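## Task

Bring the deck into line with this run sheet: D1 holds one-well reservoir C15, uncovered and empty, with its labelled end beside the corner engraved 'A1'; D2 holds a full 200 uL tip rack without its cover; D3 holds a full 1000 uL tip rack without its cover; D4 holds sample plate M09 with its lid removed, that lid sitting inside LP1's posts oriented the same way up as it was on the plate; D5 holds deep-well block B38 with its seal on. Each item on a deck position must rest flat within the locators with well A1 at the 'A1' corner. Anything not named on the sheet must end up standing directly on a SHELF shelf (not stacked on other labware), every plate there wearing its own lid and every tip rack wearing a cover. Any cover not on a rack must lie flat on SHELF or on another cover there. Never carry anything over a reservoir or over a plate lacking a squarely seated lid, unless the thing carried is a plate's lid. Nothing may depend on the gripper to stay in place at the end: release, move away (touching READY or its box is fine), then press READY once. If nothing needs changing, just press READY and leave all labware untouched. Do not press READY while anything you needed to fix is still wrong.

## Robot and tools

ROBOT. A single four-axis SCARA plate mover: a vertical lift (0 to 0.55 m), shoulder (-2 to 2 rad), elbow (-2.8 to 2.8 rad) and wrist yaw (about ±12.57 rad), plus a two-finger parallel gripper that always stays level (it can only yaw, never tilt). The commanded point, end_effector_position, lies midway between the rubber pads, roughly 2 to 3 cm behind the fingertips. Keep the elbow at least 0.4 rad away from zero, or the arm may fold and fault.

FRAMES. Scene frame: origin on the table top under the arm base, +z upward, +y to the left when looking along +x. Gripper frame: fingers point along its +x, they open and close along its y, z is vertical; rz turns from +x toward +y.

LABWARE AND STATIONS. D1 to D5 are adjacent deck positions, D1 on the left seen from the base. SHELF stores labware, LP1 is the lid park, RG is a spare nest for re-gripping, READY is a key on its own box. On a labelled item, well A1 is at the labelled short end, in the corner farther from the labelled long side. Lids and seals carry the item ID at one end, which says nothing about A1. Tip racks are labelled like plates, with 200 or 1000. To press READY, push it sideways (horizontally) straight into its box until it latches; the job ends when it goes down. The two fingertips never touch, so each can press something separately.

execute_actions(actions). actions is a list of actions run in order; an empty list just returns state and images. Each action is a table of 0 to 15 rows; each row lasts one control step (1/30 s), and a short table repeats its final row to fill 15 steps. A row is 5 numbers, each in [-1, 1]: dx, dy, dz, rz, opening. dx, dy, dz, rz are an offset in the gripper frame from the gripper's measured pose at the start of that action (for the first action in a call, the last pose reported in this scene); every row refers back to that same start, not to the previous row. Scale: 1.0 = 0.6 m for dx, dy, dz and 180 degrees for rz. opening is absolute, not an offset: +1 fully open (0.140 m), -1 closed (fingers still 0.066 m apart). Full open-to-closed needs about 0.6 s. Per step the target is clipped to 70 mm and 16 degrees from the measured pose, so big offsets need several actions; after an action the arm goes no further than the last clipped pose.

move(target, speed, blocking). target is one row of 5 numbers laid out as above: an offset in the gripper frame from the pose shown in the latest result that has one, with opening absolute (sent at the move's start). The gripper travels a straight path toward it; rotation goes the shorter way. speed is the path's top speed in m/s, 0.002 to 0.5 (default 0.25); turning is capped at twice that in rad/s. Paths last 0.5 to 10 s; longer ones are cut off early. The path ignores obstacles, the hand can lag, wander or overshoot the speed (especially with the arm nearly straight). Faster contacts hit harder, and aiming further past a contact pushes harder. blocking=false returns after 0.5 s while motion continues; poll with wait(0); other moves and actions are refused until a result shows the end, unless you call stop.

wait(seconds): 0 to 10 s, the arm holds its last command; returns early if a running move ends. stop(): brakes a running move (needs stopping distance); fingers keep moving. zoom_image(camera, region): camera is one of cam_head_left, cam_head_right, cam_high, cam_low, cam_wrist (all 504x504); region is [x0, y0, x1, y1] in pixels from the top-left, at most 504 by 504. finished_scene(scene): give the current scene's number; irreversible, and the goal must already hold and stay holding.

RESULTS. State line: end_effector_position (m) and end_effector_quat_wxyz in the scene frame; readings drift more at long reach. Joint positions: lift (m), shoulder, elbow, wrist yaw (rad), pad gap (m). grip_measured is the finger opening on the command scale (may be off by about 1 mm throughout a scene). Hand target is the pose the controller is currently driving toward. 'pose unreachable' means the clearance check altered or blocked the command. Action results list step readings; HELD marks steps held back. The move: line gives how it ended (done, off_target, moving, held, fault), limits acting (paced = command clipped; held = some steps blocked, after which the arm may surge faster than speed) and distance from target. MOTOR HOT appears from 85 °C; at 100 °C an OVER-TEMPERATURE FAULT brakes the arm until it cools. A torque fault freezes the arm 10 s and drops the remaining calls.

GRIPPING AND CAUTIONS. Keep commanding an opening about 0.04 below grip_measured for a firm hold (less for lighter). Pads exert up to about 18 N; snapping shut fast can squeeze harder, sometimes until the fingers spring open. Load limits: lift 54.6 N, shoulder 8.19 N m, elbow 4.09 N m, wrist yaw 1.36 N m, including held weight. Offsets are taken from the measured hand, so repeating a small push on something rigid adds no force, but on something yielding it goes deeper. Holding loads heats motors, even while you are thinking, because the robot holds its last command as time passes. Avoid drops, slips, slams, hard hits and heavy pushes, never knock anything off the table, and never carry items over a reservoir or an unlidded plate (except a plate's own lid).

Each tool is called after "Request:" by a JSON object that holds its "method" and its "body", one argument or row to a line.

## Session

Request:
{"method": "execute_actions", "body": {
  "actions": []
}}

Scene clock: 0.00 s.
end_effector_position=(+0.5641, -0.1094, +0.1433) grip_measured=+1.00 end_effector_quat_wxyz=(+0.968, -0.000, -0.000, +0.251)
Joint positions: [ 0.138 -1.399 -1.32  -3.057  0.14 ]
Motor temperatures (°C, as the motors report them): [36 23 23 24]
Hand target: +0.564, -0.109, +0.143; +0.968, -0.000, -0.000, +0.251

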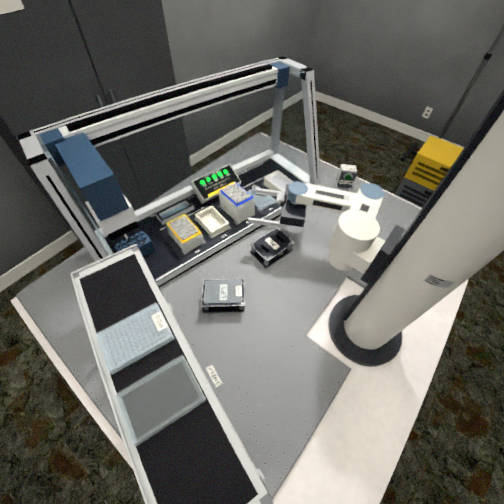

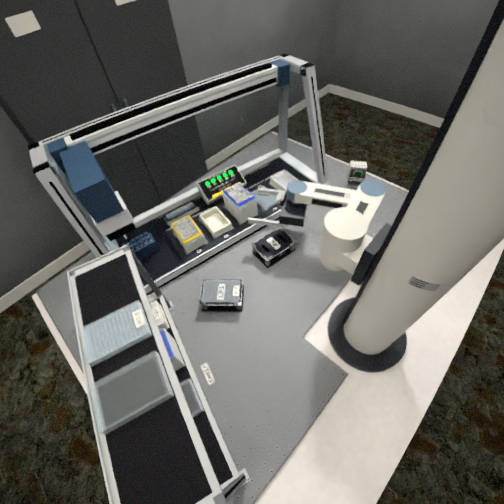

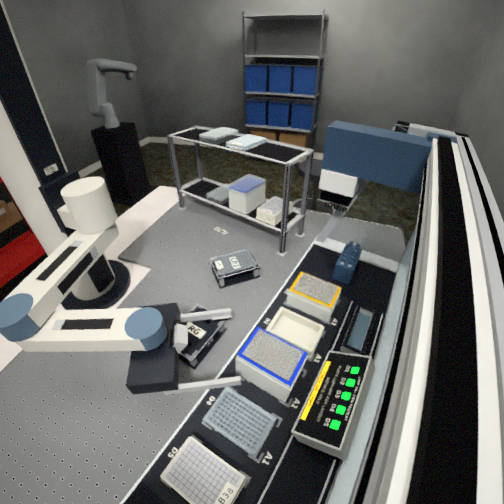

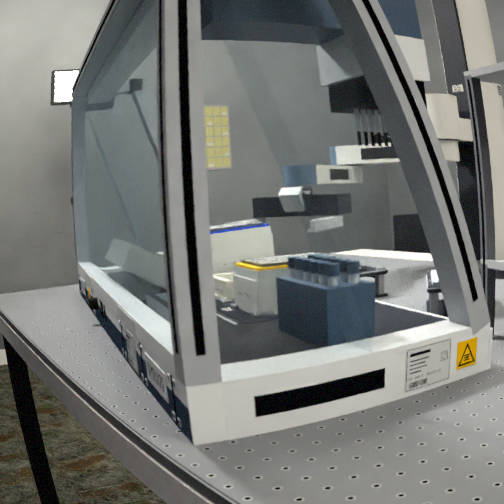

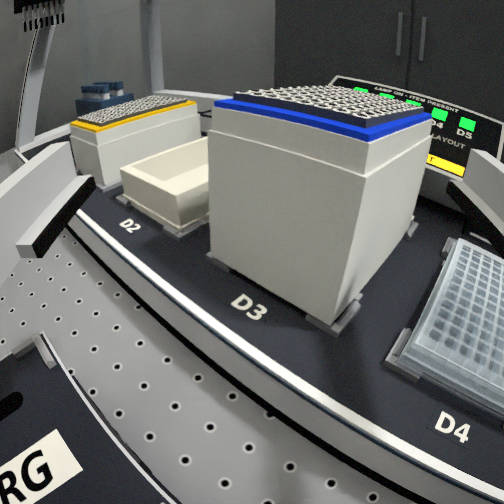

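Request:
{"method": "zoom_image", "body": {
  "camera": "cam_high",
  "region": [150, 260, 380, 504]
}}

Request:
{"method": "zoom_image", "body": {
  "camera": "cam_head_left",
  "region": [150, 155, 320, 275]
}}

Request:
{"method": "zoom_image", "body": {
  "camera": "cam_high",
  "region": [160, 115, 330, 295]
}}

Region (150, 260, 380, 504) of cam_high's 504x504 image, scaled by 2.066, with more detail than that image has; it fills the left 475 columns of this view, and the rest is white.

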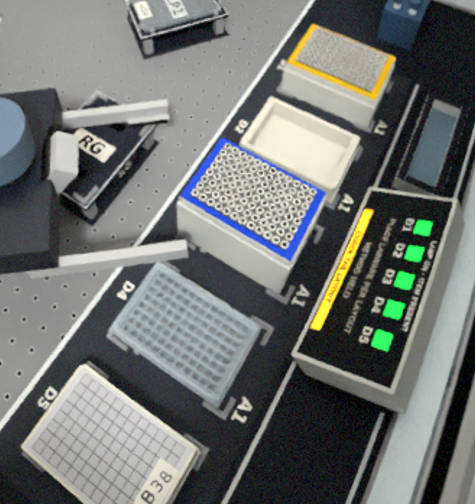

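Region (150, 155, 320, 275) of cam_head_left's 504x504 image, scaled by 2.965, with more detail than that image has; it fills the top 356 rows of this view, and the rest is white.

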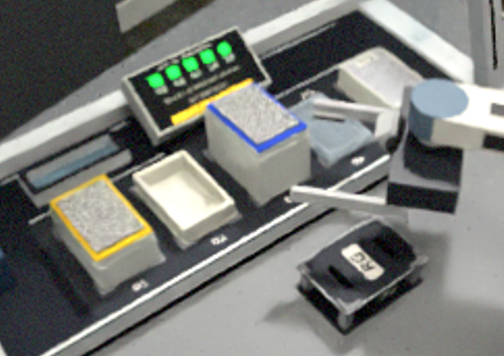

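Region (160, 115, 330, 295) of cam_high's 504x504 image, scaled by 2.800, with more detail than that image has.

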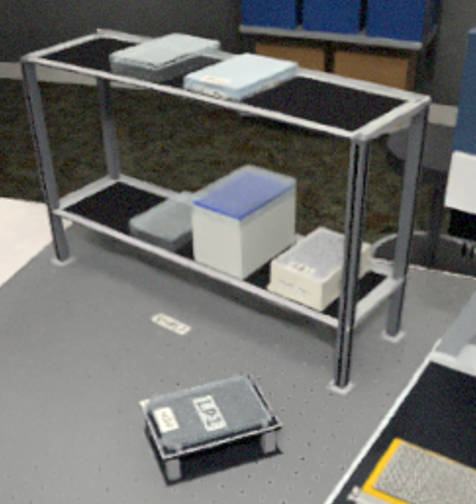

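Request:
{"method": "zoom_image", "body": {
  "camera": "cam_head_left",
  "region": [190, 265, 260, 325]
}}

Request:
{"method": "zoom_image", "body": {
  "camera": "cam_head_left",
  "region": [90, 295, 200, 385]
}}

Request:
{"method": "zoom_image", "body": {
  "camera": "cam_head_right",
  "region": [80, 285, 220, 435]
}}

Request:
{"method": "zoom_image", "body": {
  "camera": "cam_high",
  "region": [230, 320, 320, 410]
}}

Request:
{"method": "zoom_image", "body": {
  "camera": "cam_high",
  "region": [260, 265, 350, 355]
}}

Region (190, 265, 260, 325) of cam_head_left's 504x504 image, scaled by 7.200, with more detail than that image has; it fills the top 432 rows of this view, and the rest is white.

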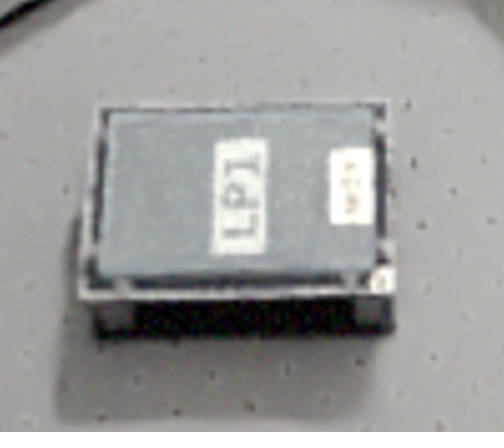

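Region (90, 295, 200, 385) of cam_head_left's 504x504 image, scaled by 4.582, with more detail than that image has; it fills the top 412 rows of this view, and the rest is white.

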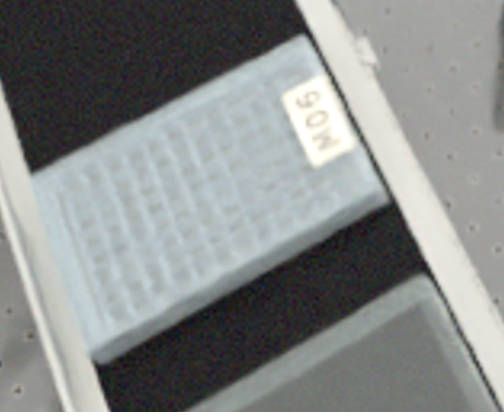

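Region (80, 285, 220, 435) of cam_head_right's 504x504 image, scaled by 3.360, with more detail than that image has; it fills the left 470 columns of this view, and the rest is white.

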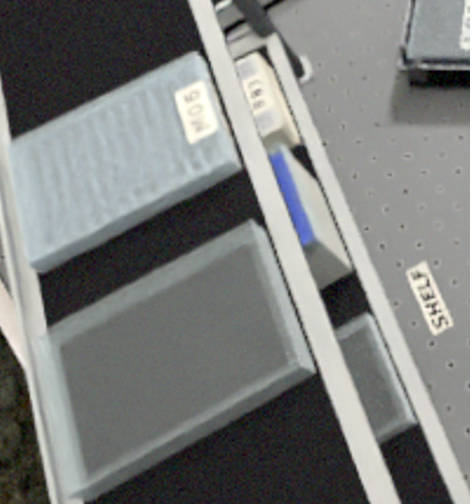

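Region (230, 320, 320, 410) of cam_high's 504x504 image, scaled by 5.600, with more detail than that image has.

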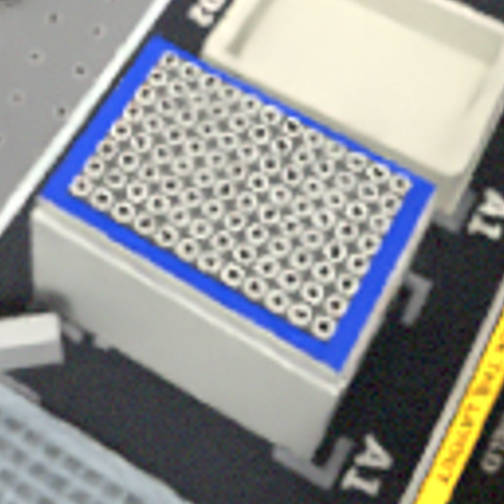

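Region (260, 265, 350, 355) of cam_high's 504x504 image, scaled by 5.600, with more detail than that image has.

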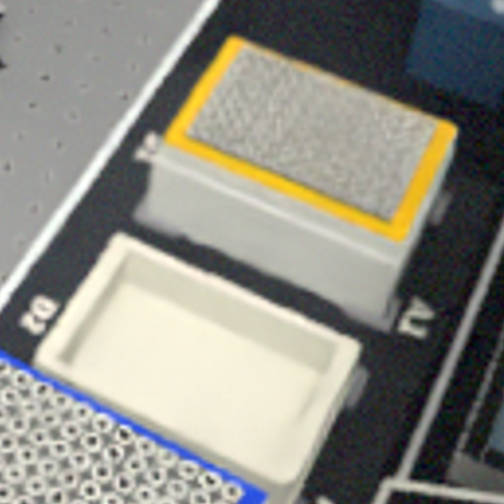

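Request:
{"method": "zoom_image", "body": {
  "camera": "cam_wrist",
  "region": [190, 200, 504, 420]
}}

Request:
{"method": "zoom_image", "body": {
  "camera": "cam_wrist",
  "region": [60, 80, 230, 250]
}}

Request:
{"method": "zoom_image", "body": {
  "camera": "cam_high",
  "region": [150, 380, 290, 504]
}}

Request:
{"method": "zoom_image", "body": {
  "camera": "cam_low",
  "region": [200, 210, 300, 330]
}}

Region (190, 200, 504, 420) of cam_wrist's 504x504 image, scaled by 1.605, with more detail than that image has; it fills the top 353 rows of this view, and the rest is white.

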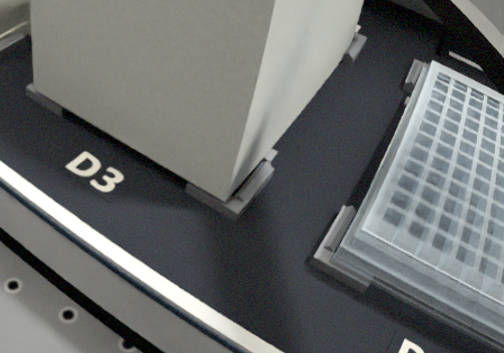

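Region (60, 80, 230, 250) of cam_wrist's 504x504 image, scaled by 2.965, with more detail than that image has.

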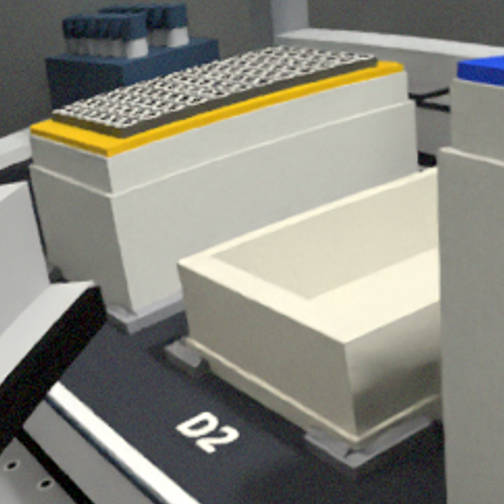

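Region (150, 380, 290, 504) of cam_high's 504x504 image, scaled by 3.600, with more detail than that image has; it fills the top 446 rows of this view, and the rest is white.

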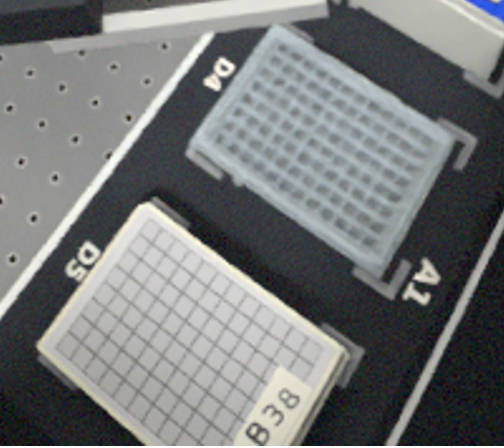

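Region (200, 210, 300, 330) of cam_low's 504x504 image, scaled by 4.200, with more detail than that image has.

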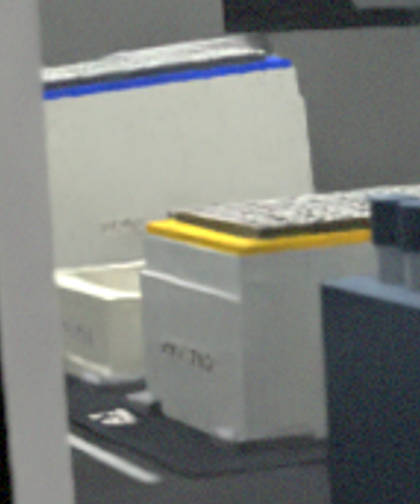

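Request:
{"method": "zoom_image", "body": {
  "camera": "cam_wrist",
  "region": [375, 310, 465, 400]
}}

Request:
{"method": "zoom_image", "body": {
  "camera": "cam_wrist",
  "region": [420, 225, 504, 309]
}}

Request:
{"method": "zoom_image", "body": {
  "camera": "cam_high",
  "region": [230, 400, 300, 470]
}}

Request:
{"method": "zoom_image", "body": {
  "camera": "cam_wrist",
  "region": [290, 270, 380, 350]
}}

Region (375, 310, 465, 400) of cam_wrist's 504x504 image, scaled by 5.600, with more detail than that image has.

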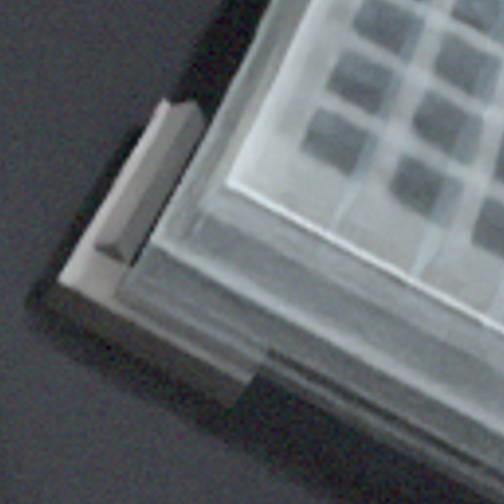

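Region (420, 225, 504, 309) of cam_wrist's 504x504 image, scaled by 6.000, with more detail than that image has.

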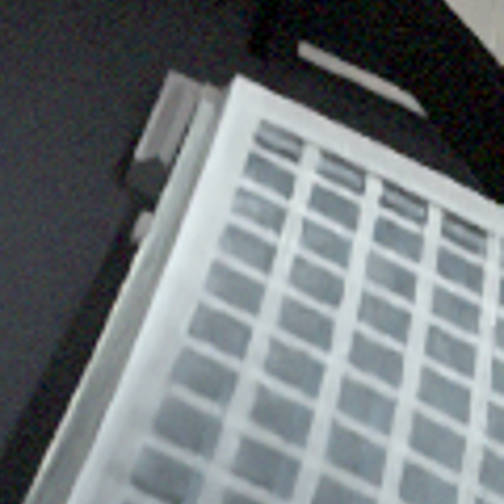

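Region (230, 400, 300, 470) of cam_high's 504x504 image, scaled by 7.200, with more detail than that image has.

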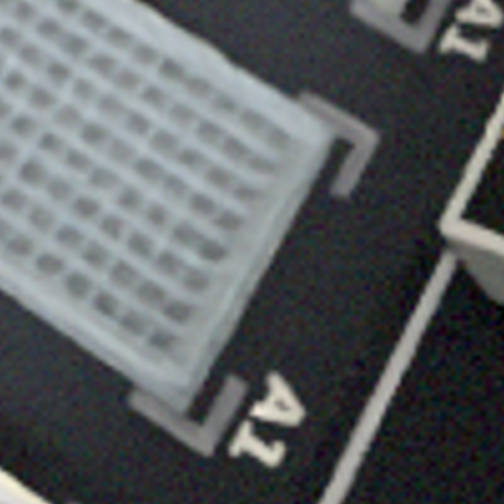

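Region (290, 270, 380, 350) of cam_wrist's 504x504 image, scaled by 5.600, with more detail than that image has.

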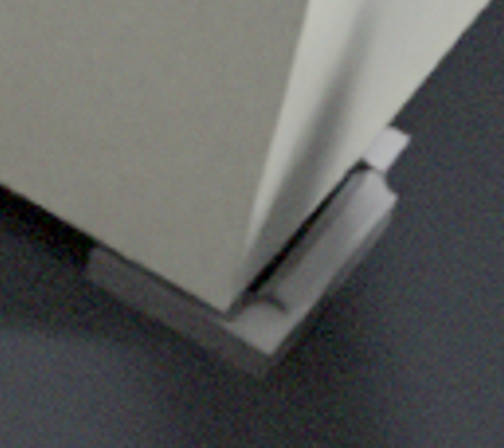

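Request:
{"method": "zoom_image", "body": {
  "camera": "cam_wrist",
  "region": [150, 200, 230, 270]
}}

Request:
{"method": "zoom_image", "body": {
  "camera": "cam_wrist",
  "region": [80, 160, 150, 220]
}}

Request:
{"method": "zoom_image", "body": {
  "camera": "cam_wrist",
  "region": [385, 205, 465, 275]
}}

Request:
{"method": "zoom_image", "body": {
  "camera": "cam_high",
  "region": [150, 425, 260, 504]
}}

Region (150, 200, 230, 270) of cam_wrist's 504x504 image, scaled by 6.300, with more detail than that image has; it fills the top 441 rows of this view, and the rest is white.

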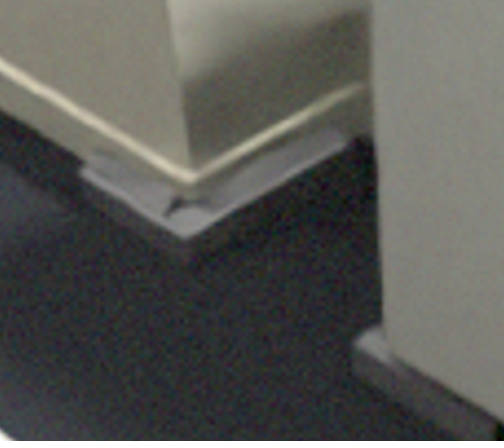

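Region (80, 160, 150, 220) of cam_wrist's 504x504 image, scaled by 7.200, with more detail than that image has; it fills the top 432 rows of this view, and the rest is white.

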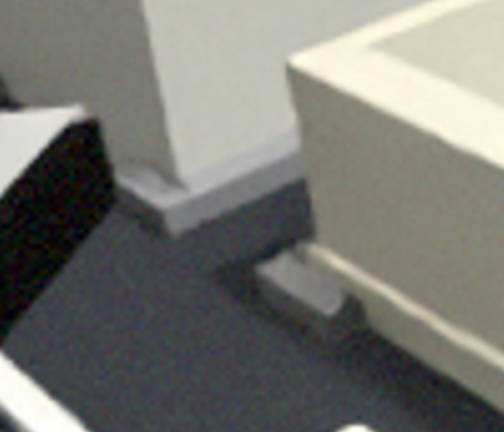

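Region (385, 205, 465, 275) of cam_wrist's 504x504 image, scaled by 6.300, with more detail than that image has; it fills the top 441 rows of this view, and the rest is white.

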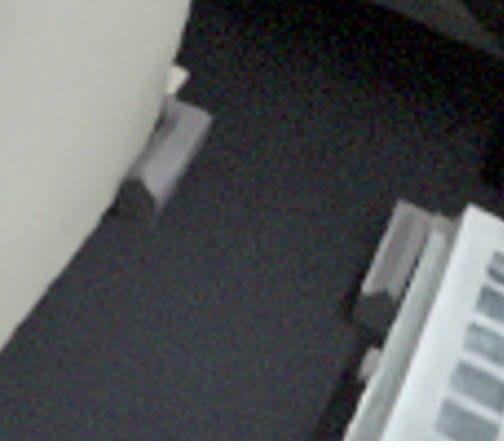

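Region (150, 425, 260, 504) of cam_high's 504x504 image, scaled by 4.582, with more detail than that image has; it fills the top 362 rows of this view, and the rest is white.

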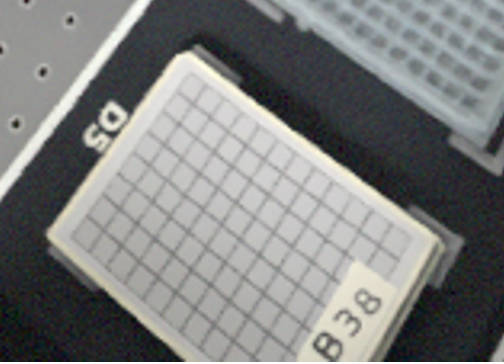

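Request:
{"method": "move", "body": {
  "target": [0.0291, 0.054, -0.0805, -0.2309, 0.027],
  "speed": 0.45
}}

Scene clock: 11.27 s.
end_effector_position=(+0.5634, -0.0723, +0.0950) grip_measured=+0.03 end_effector_quat_wxyz=(+0.994, -0.000, -0.000, -0.108)
Joint positions: [ 0.09  -1.092 -1.015 -4.393  0.104]
Motor temperatures (°C, as the motors report them): [36 23 23 24]
Hand target: +0.563, -0.072, +0.095; +0.994, -0.000, -0.000, -0.109
Off the commanded pose: 0.000 m, 0 deg.
move: done

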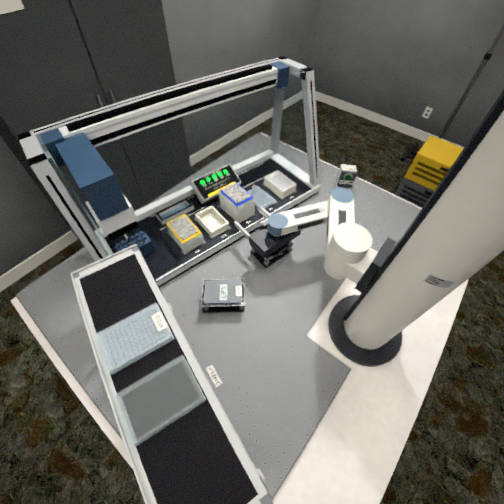

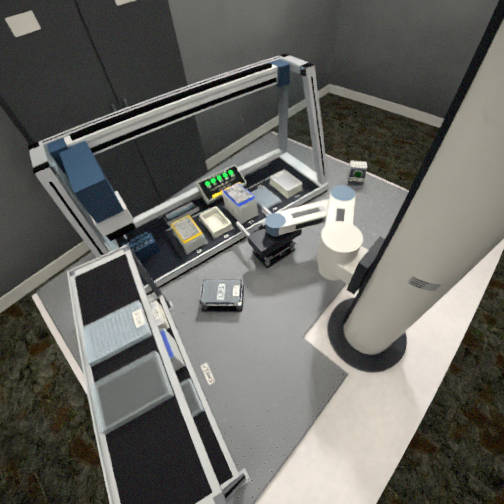

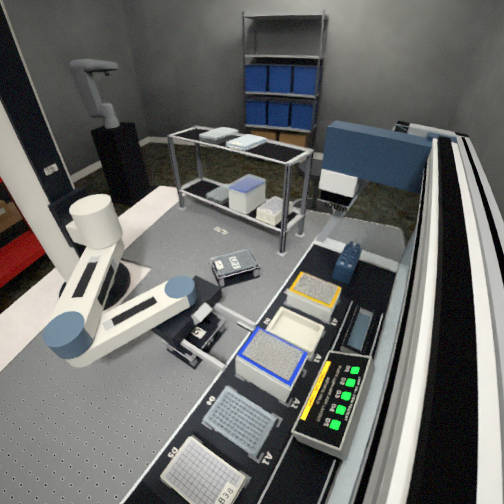

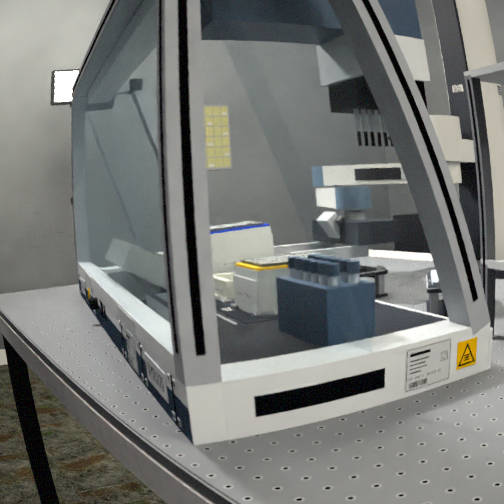

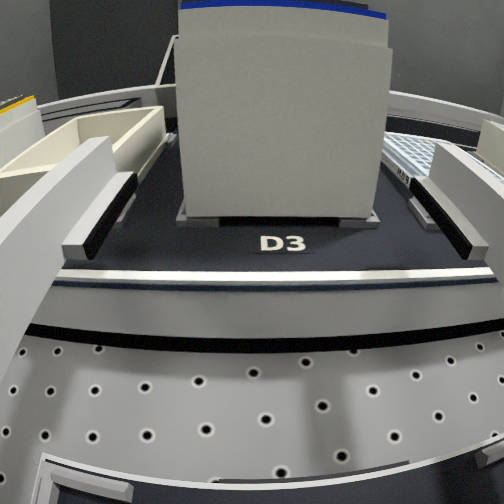

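Request:
{"method": "zoom_image", "body": {
  "camera": "cam_wrist",
  "region": [370, 120, 450, 200]
}}

Request:
{"method": "zoom_image", "body": {
  "camera": "cam_wrist",
  "region": [100, 180, 240, 250]
}}

Request:
{"method": "zoom_image", "body": {
  "camera": "cam_wrist",
  "region": [320, 180, 460, 250]
}}

Region (370, 120, 450, 200) of cam_wrist's 504x504 image, scaled by 6.300, with more detail than that image has.

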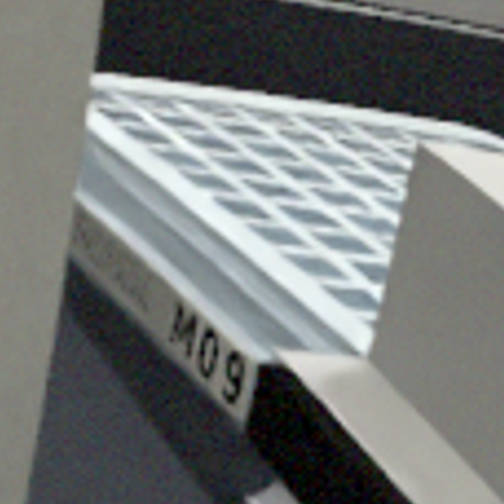

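Region (100, 180, 240, 250) of cam_wrist's 504x504 image, scaled by 3.600, with more detail than that image has.

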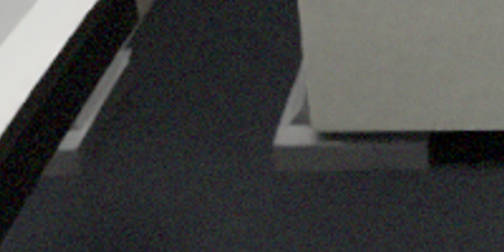

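Region (320, 180, 460, 250) of cam_wrist's 504x504 image, scaled by 3.600, with more detail than that image has.

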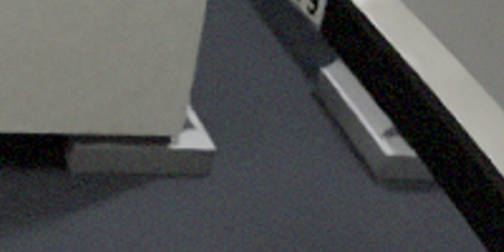

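Request:
{"method": "zoom_image", "body": {
  "camera": "cam_wrist",
  "region": [60, 130, 200, 270]
}}

Request:
{"method": "zoom_image", "body": {
  "camera": "cam_wrist",
  "region": [364, 130, 504, 270]
}}

Region (60, 130, 200, 270) of cam_wrist's 504x504 image, scaled by 3.600, with more detail than that image has.

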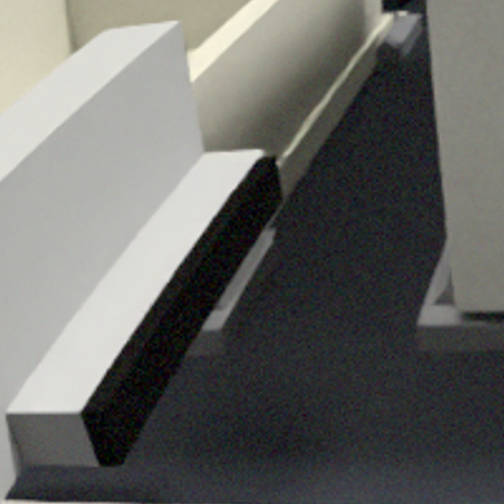

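Region (364, 130, 504, 270) of cam_wrist's 504x504 image, scaled by 3.600, with more detail than that image has.

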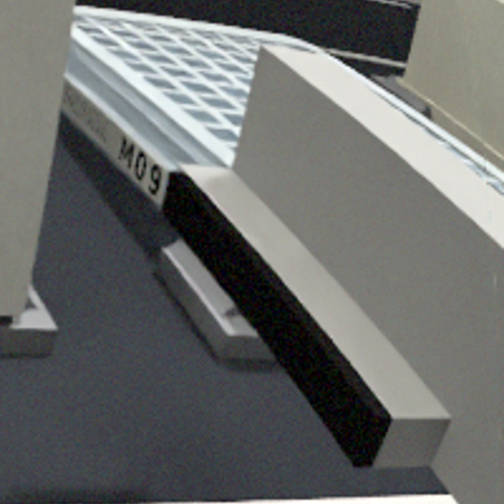

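Request:
{"method": "move", "body": {
  "target": [0.16, -0.006, -0.0217, 0.001, -0.1],
  "speed": 0.2
}}

Scene clock: 13.77 s.
end_effector_position=(+0.6564, -0.0965, +0.0819) grip_measured=-0.10 end_effector_quat_wxyz=(+0.994, -0.000, -0.000, -0.107)
Joint positions: [ 0.077 -0.94  -1.476 -4.082  0.099]
Motor temperatures (°C, as the motors report them): [36 23 23 24]
Hand target: +0.656, -0.096, +0.082; +0.994, -0.000, -0.000, -0.107
Off the commanded pose: 0.000 m, 0 deg.
move: done

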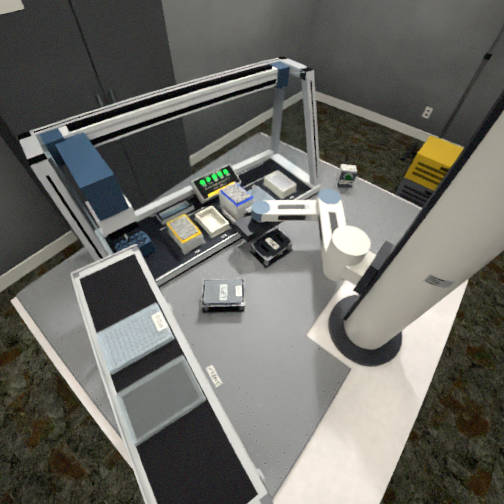

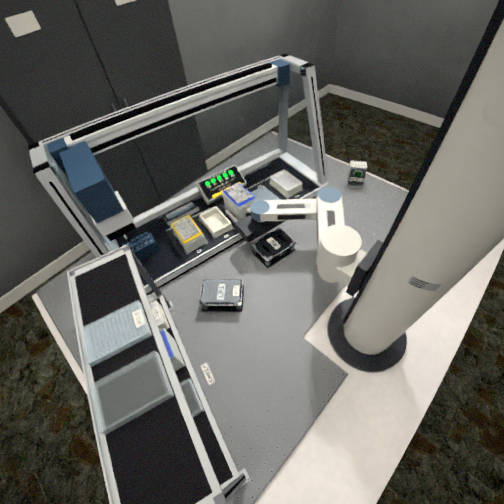

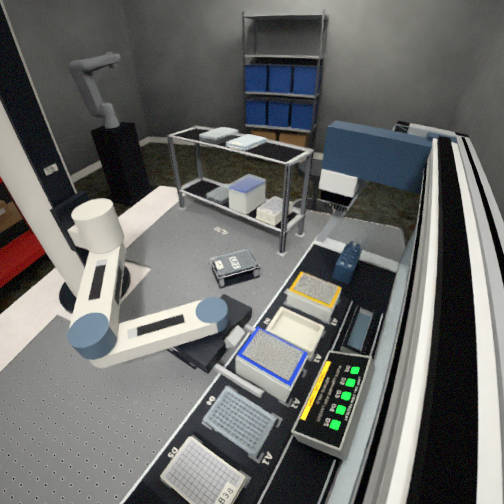

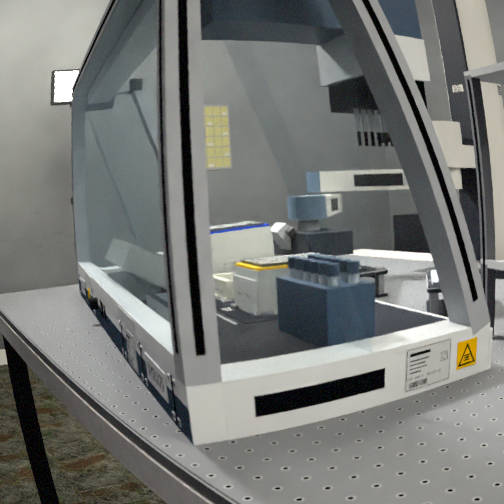

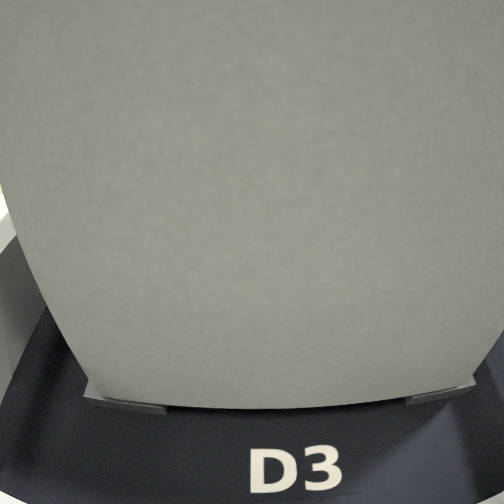

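Request:
{"method": "zoom_image", "body": {
  "camera": "cam_wrist",
  "region": [70, 350, 190, 430]
}}

Request:
{"method": "zoom_image", "body": {
  "camera": "cam_wrist",
  "region": [384, 350, 504, 430]
}}

Region (70, 350, 190, 430) of cam_wrist's 504x504 image, scaled by 4.200, with more detail than that image has.

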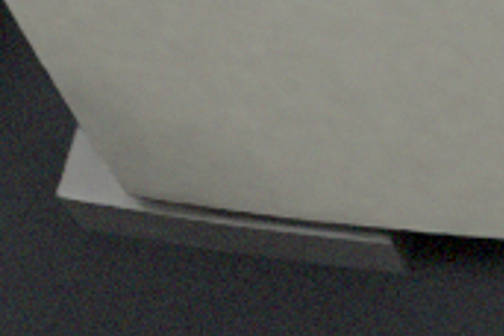

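Region (384, 350, 504, 430) of cam_wrist's 504x504 image, scaled by 4.200, with more detail than that image has.

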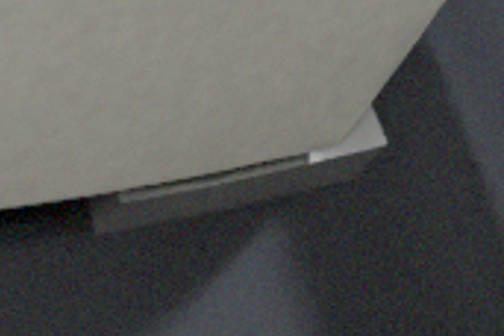

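Request:
{"method": "execute_actions", "body": {
  "actions": [
    [[0,0.0003,0,0.0004,-0.16],[0,0.0006,0,0.0008,-0.22],[0,0.0007,0,0.0012,-0.27],[0,0.0007,0,0.0012,-0.32],[0,0.0007,0,0.0012,-0.36],[0,0.0007,0,0.0012,-0.39],[0,0.0007,0,0.0012,-0.415],[0,0.0007,0,0.0012,-0.435],[0,0.0007,0,0.0012,-0.45],[0,0.0007,0,0.0012,-0.46],[0,0.0007,0,0.0012,-0.47],[0,0.0007,0,0.0012,-0.48],[0,0.0007,0,0.0012,-0.49],[0,0.0007,0,0.0012,-0.5],[0,0.0007,0,0.0012,-0.5]]
  ]
}}

Scene clock: 15.00 s.
end_effector_position=(+0.6565, -0.0961, +0.0819) grip_measured=-0.46 end_effector_quat_wxyz=(+0.994, -0.000, -0.000, -0.105)
Joint positions: [ 0.077 -0.94  -1.476 -4.079  0.086]
Motor temperatures (°C, as the motors report them): [36 23 23 24]
Hand target: +0.657, -0.096, +0.082; +0.994, -0.000, -0.000, -0.105
Off the commanded pose: 0.000 m, 0 deg.
Step readings (end_effector_position):
0: (+0.6564, -0.0965, +0.0819)
1: (+0.6564, -0.0964, +0.0819)
2: (+0.6565, -0.0963, +0.0819)
4: (+0.6565, -0.0960, +0.0819)
8: (+0.6565, -0.0960, +0.0819)
15: end_effector_position above

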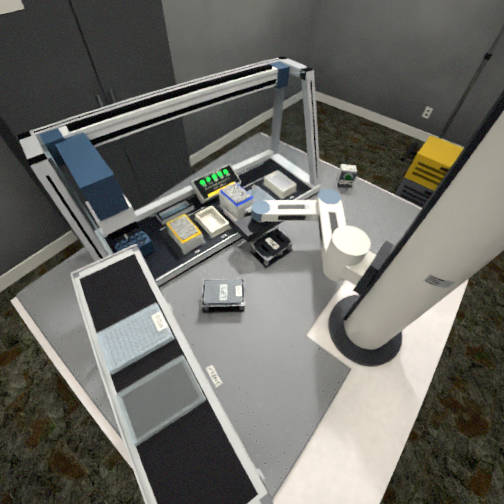

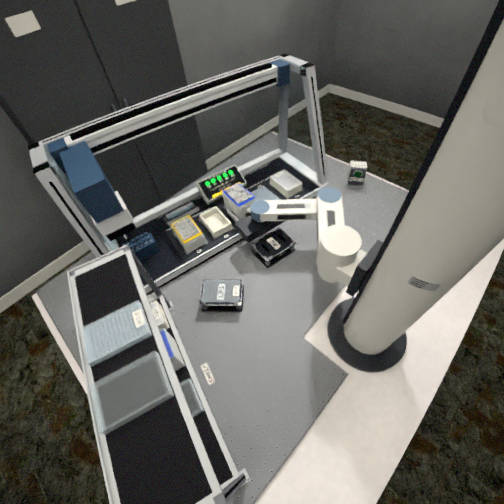

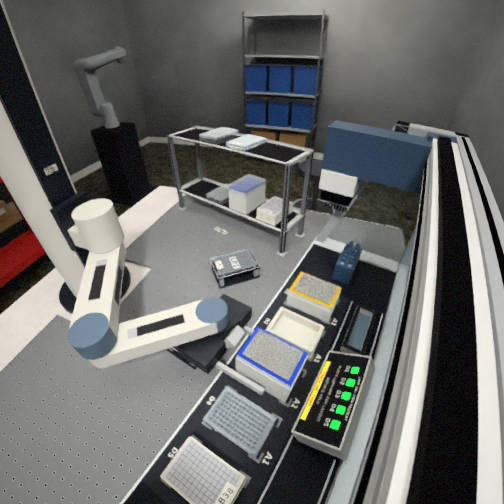

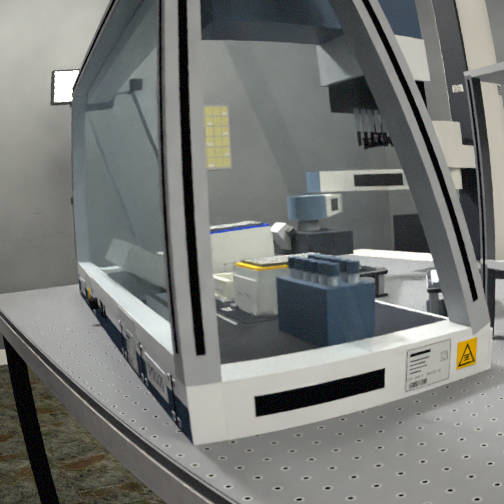

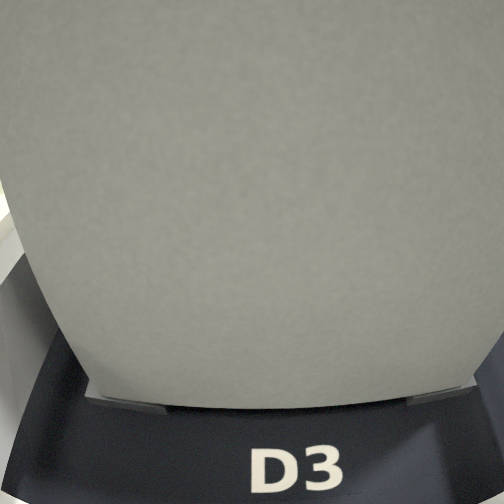

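Request:
{"method": "execute_actions", "body": {
  "actions": [
    [[0,0,0.0005,0,-0.5],[0,0,0.001,0,-0.5],[0,0,0.0014,0,-0.5],[0.0006,0,0.0014,0,-0.5],[0.0015,0,0.0014,0,-0.5],[0.0025,0,0.0014,0,-0.5],[0.0035,0,0.0014,0,-0.5],[0.0045,0,0.0014,0,-0.5],[0.0055,0,0.0014,0,-0.5],[0.0064,0,0.0014,0,-0.5],[0.007,0,0.0014,0,-0.5],[0.0075,0,0.0014,0,-0.5],[0.0075,0,0.0014,0,-0.5],[0.0075,0,0.0014,0,-0.5],[0.0075,0,0.0014,0,-0.5]]
  ]
}}

Scene clock: 15.70 s.
end_effector_position=(+0.6609, -0.0971, +0.0827) grip_measured=-0.46 end_effector_quat_wxyz=(+0.994, -0.000, -0.000, -0.105)
Joint positions: [ 0.078 -0.93  -1.499 -4.065  0.086]
Motor temperatures (°C, as the motors report them): [36 23 23 24]
Hand target: +0.661, -0.097, +0.083; +0.994, -0.000, -0.000, -0.105
Off the commanded pose: 0.000 m, 0 deg.
Step readings (end_effector_position):
0: (+0.6565, -0.0961, +0.0819)
1: (+0.6565, -0.0961, +0.0819)
2: (+0.6565, -0.0961, +0.0822)
4: (+0.6566, -0.0961, +0.0827)
8: (+0.6586, -0.0966, +0.0827)
15: end_effector_position above

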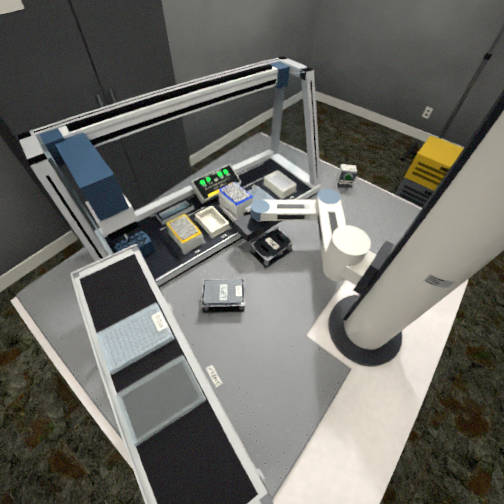

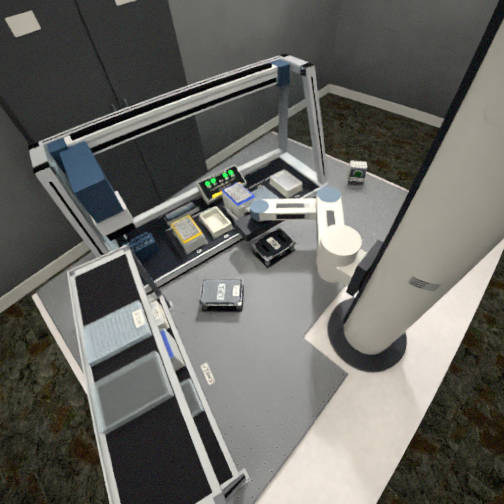

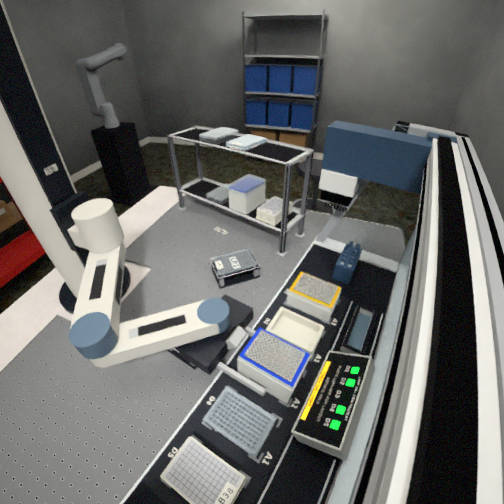

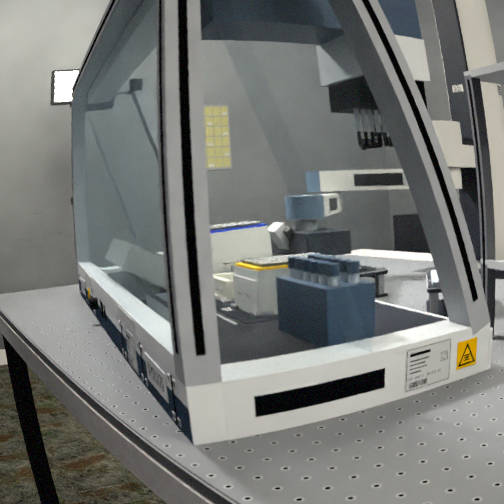

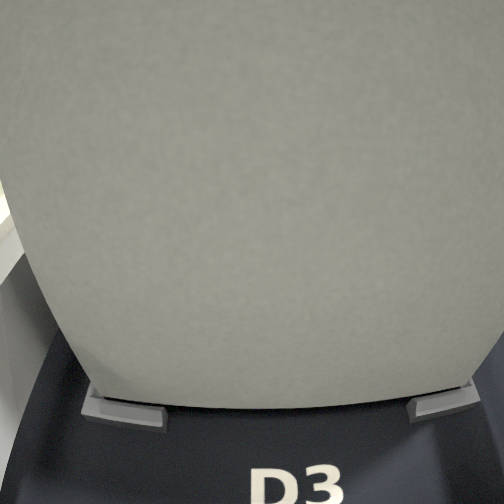

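Request:
{"method": "zoom_image", "body": {
  "camera": "cam_wrist",
  "region": [70, 365, 190, 445]
}}

Request:
{"method": "zoom_image", "body": {
  "camera": "cam_high",
  "region": [265, 350, 325, 410]
}}

Region (70, 365, 190, 445) of cam_wrist's 504x504 image, scaled by 4.200, with more detail than that image has.

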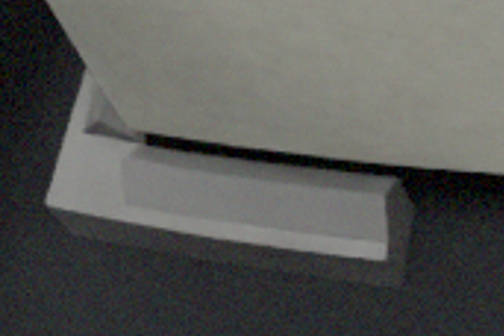

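Region (265, 350, 325, 410) of cam_high's 504x504 image, scaled by 8.400, with more detail than that image has.

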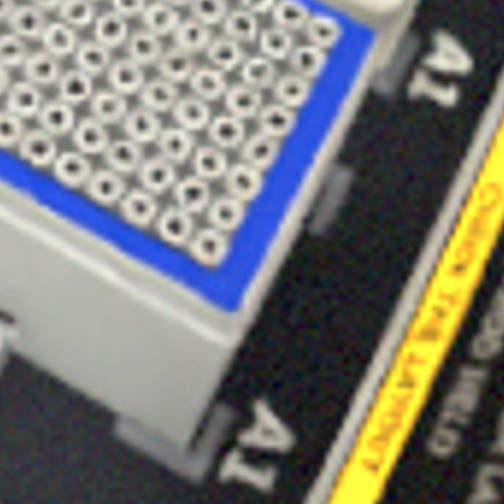

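Request:
{"method": "execute_actions", "body": {
  "actions": [
    [[0,0,-0.0005,0,-0.495],[0,0,-0.001,0,-0.49],[0,0,-0.0015,0,-0.485],[0,0,-0.002,0,-0.485],[0,0,-0.0025,0,-0.485],[0,0,-0.003,0,-0.485],[0,0,-0.0035,0,-0.485],[0,0,-0.004,0,-0.485],[0,0,-0.0045,0,-0.485],[0,0,-0.005,0,-0.485],[0,0,-0.0054,0,-0.485],[0,0,-0.0058,0,-0.485],[0,0,-0.0062,0,-0.485],[0,0,-0.0062,0,-0.485],[0,0,-0.0062,0,-0.485]]
  ]
}}

Scene clock: 16.67 s.
end_effector_position=(+0.6609, -0.0971, +0.0791) grip_measured=-0.46 end_effector_quat_wxyz=(+0.994, -0.000, -0.000, -0.106)
Joint positions: [ 0.074 -0.93  -1.499 -4.065  0.086]
Motor temperatures (°C, as the motors report them): [36 23 23 24]
Hand target: +0.661, -0.097, +0.079; +0.994, -0.000, -0.000, -0.105
Off the commanded pose: 0.000 m, 0 deg.
Step readings (end_effector_position):
0: (+0.6609, -0.0971, +0.0827)
1: (+0.6609, -0.0971, +0.0827)
2: (+0.6609, -0.0971, +0.0824)
4: (+0.6609, -0.0971, +0.0818)
8: (+0.6609, -0.0971, +0.0807)
15: end_effector_position above

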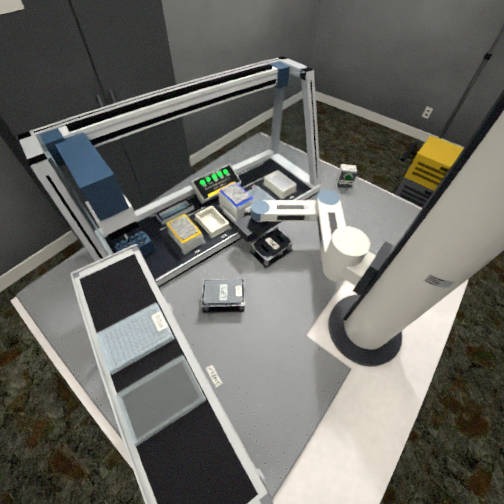

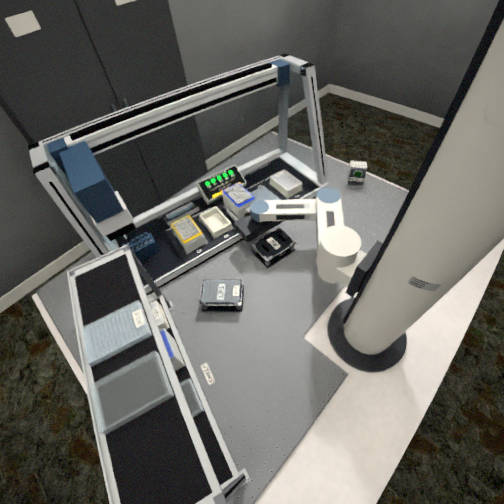

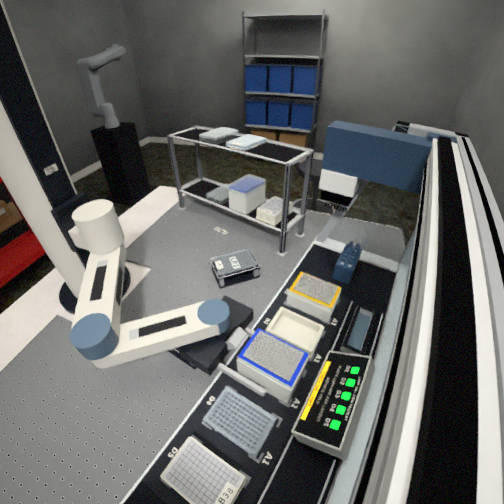

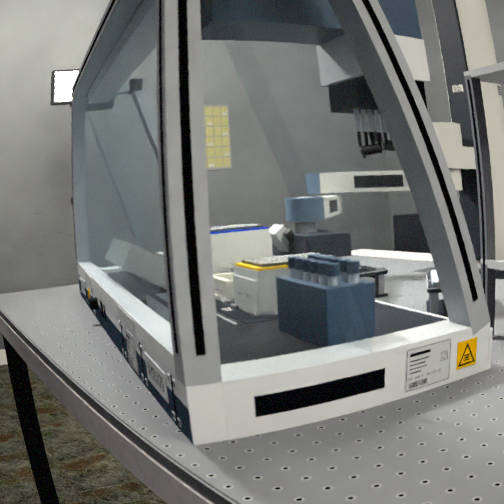

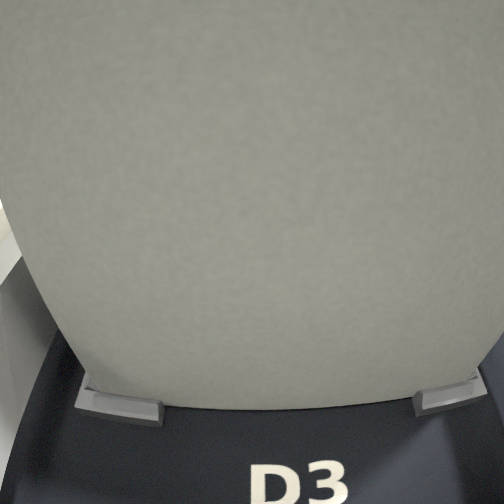

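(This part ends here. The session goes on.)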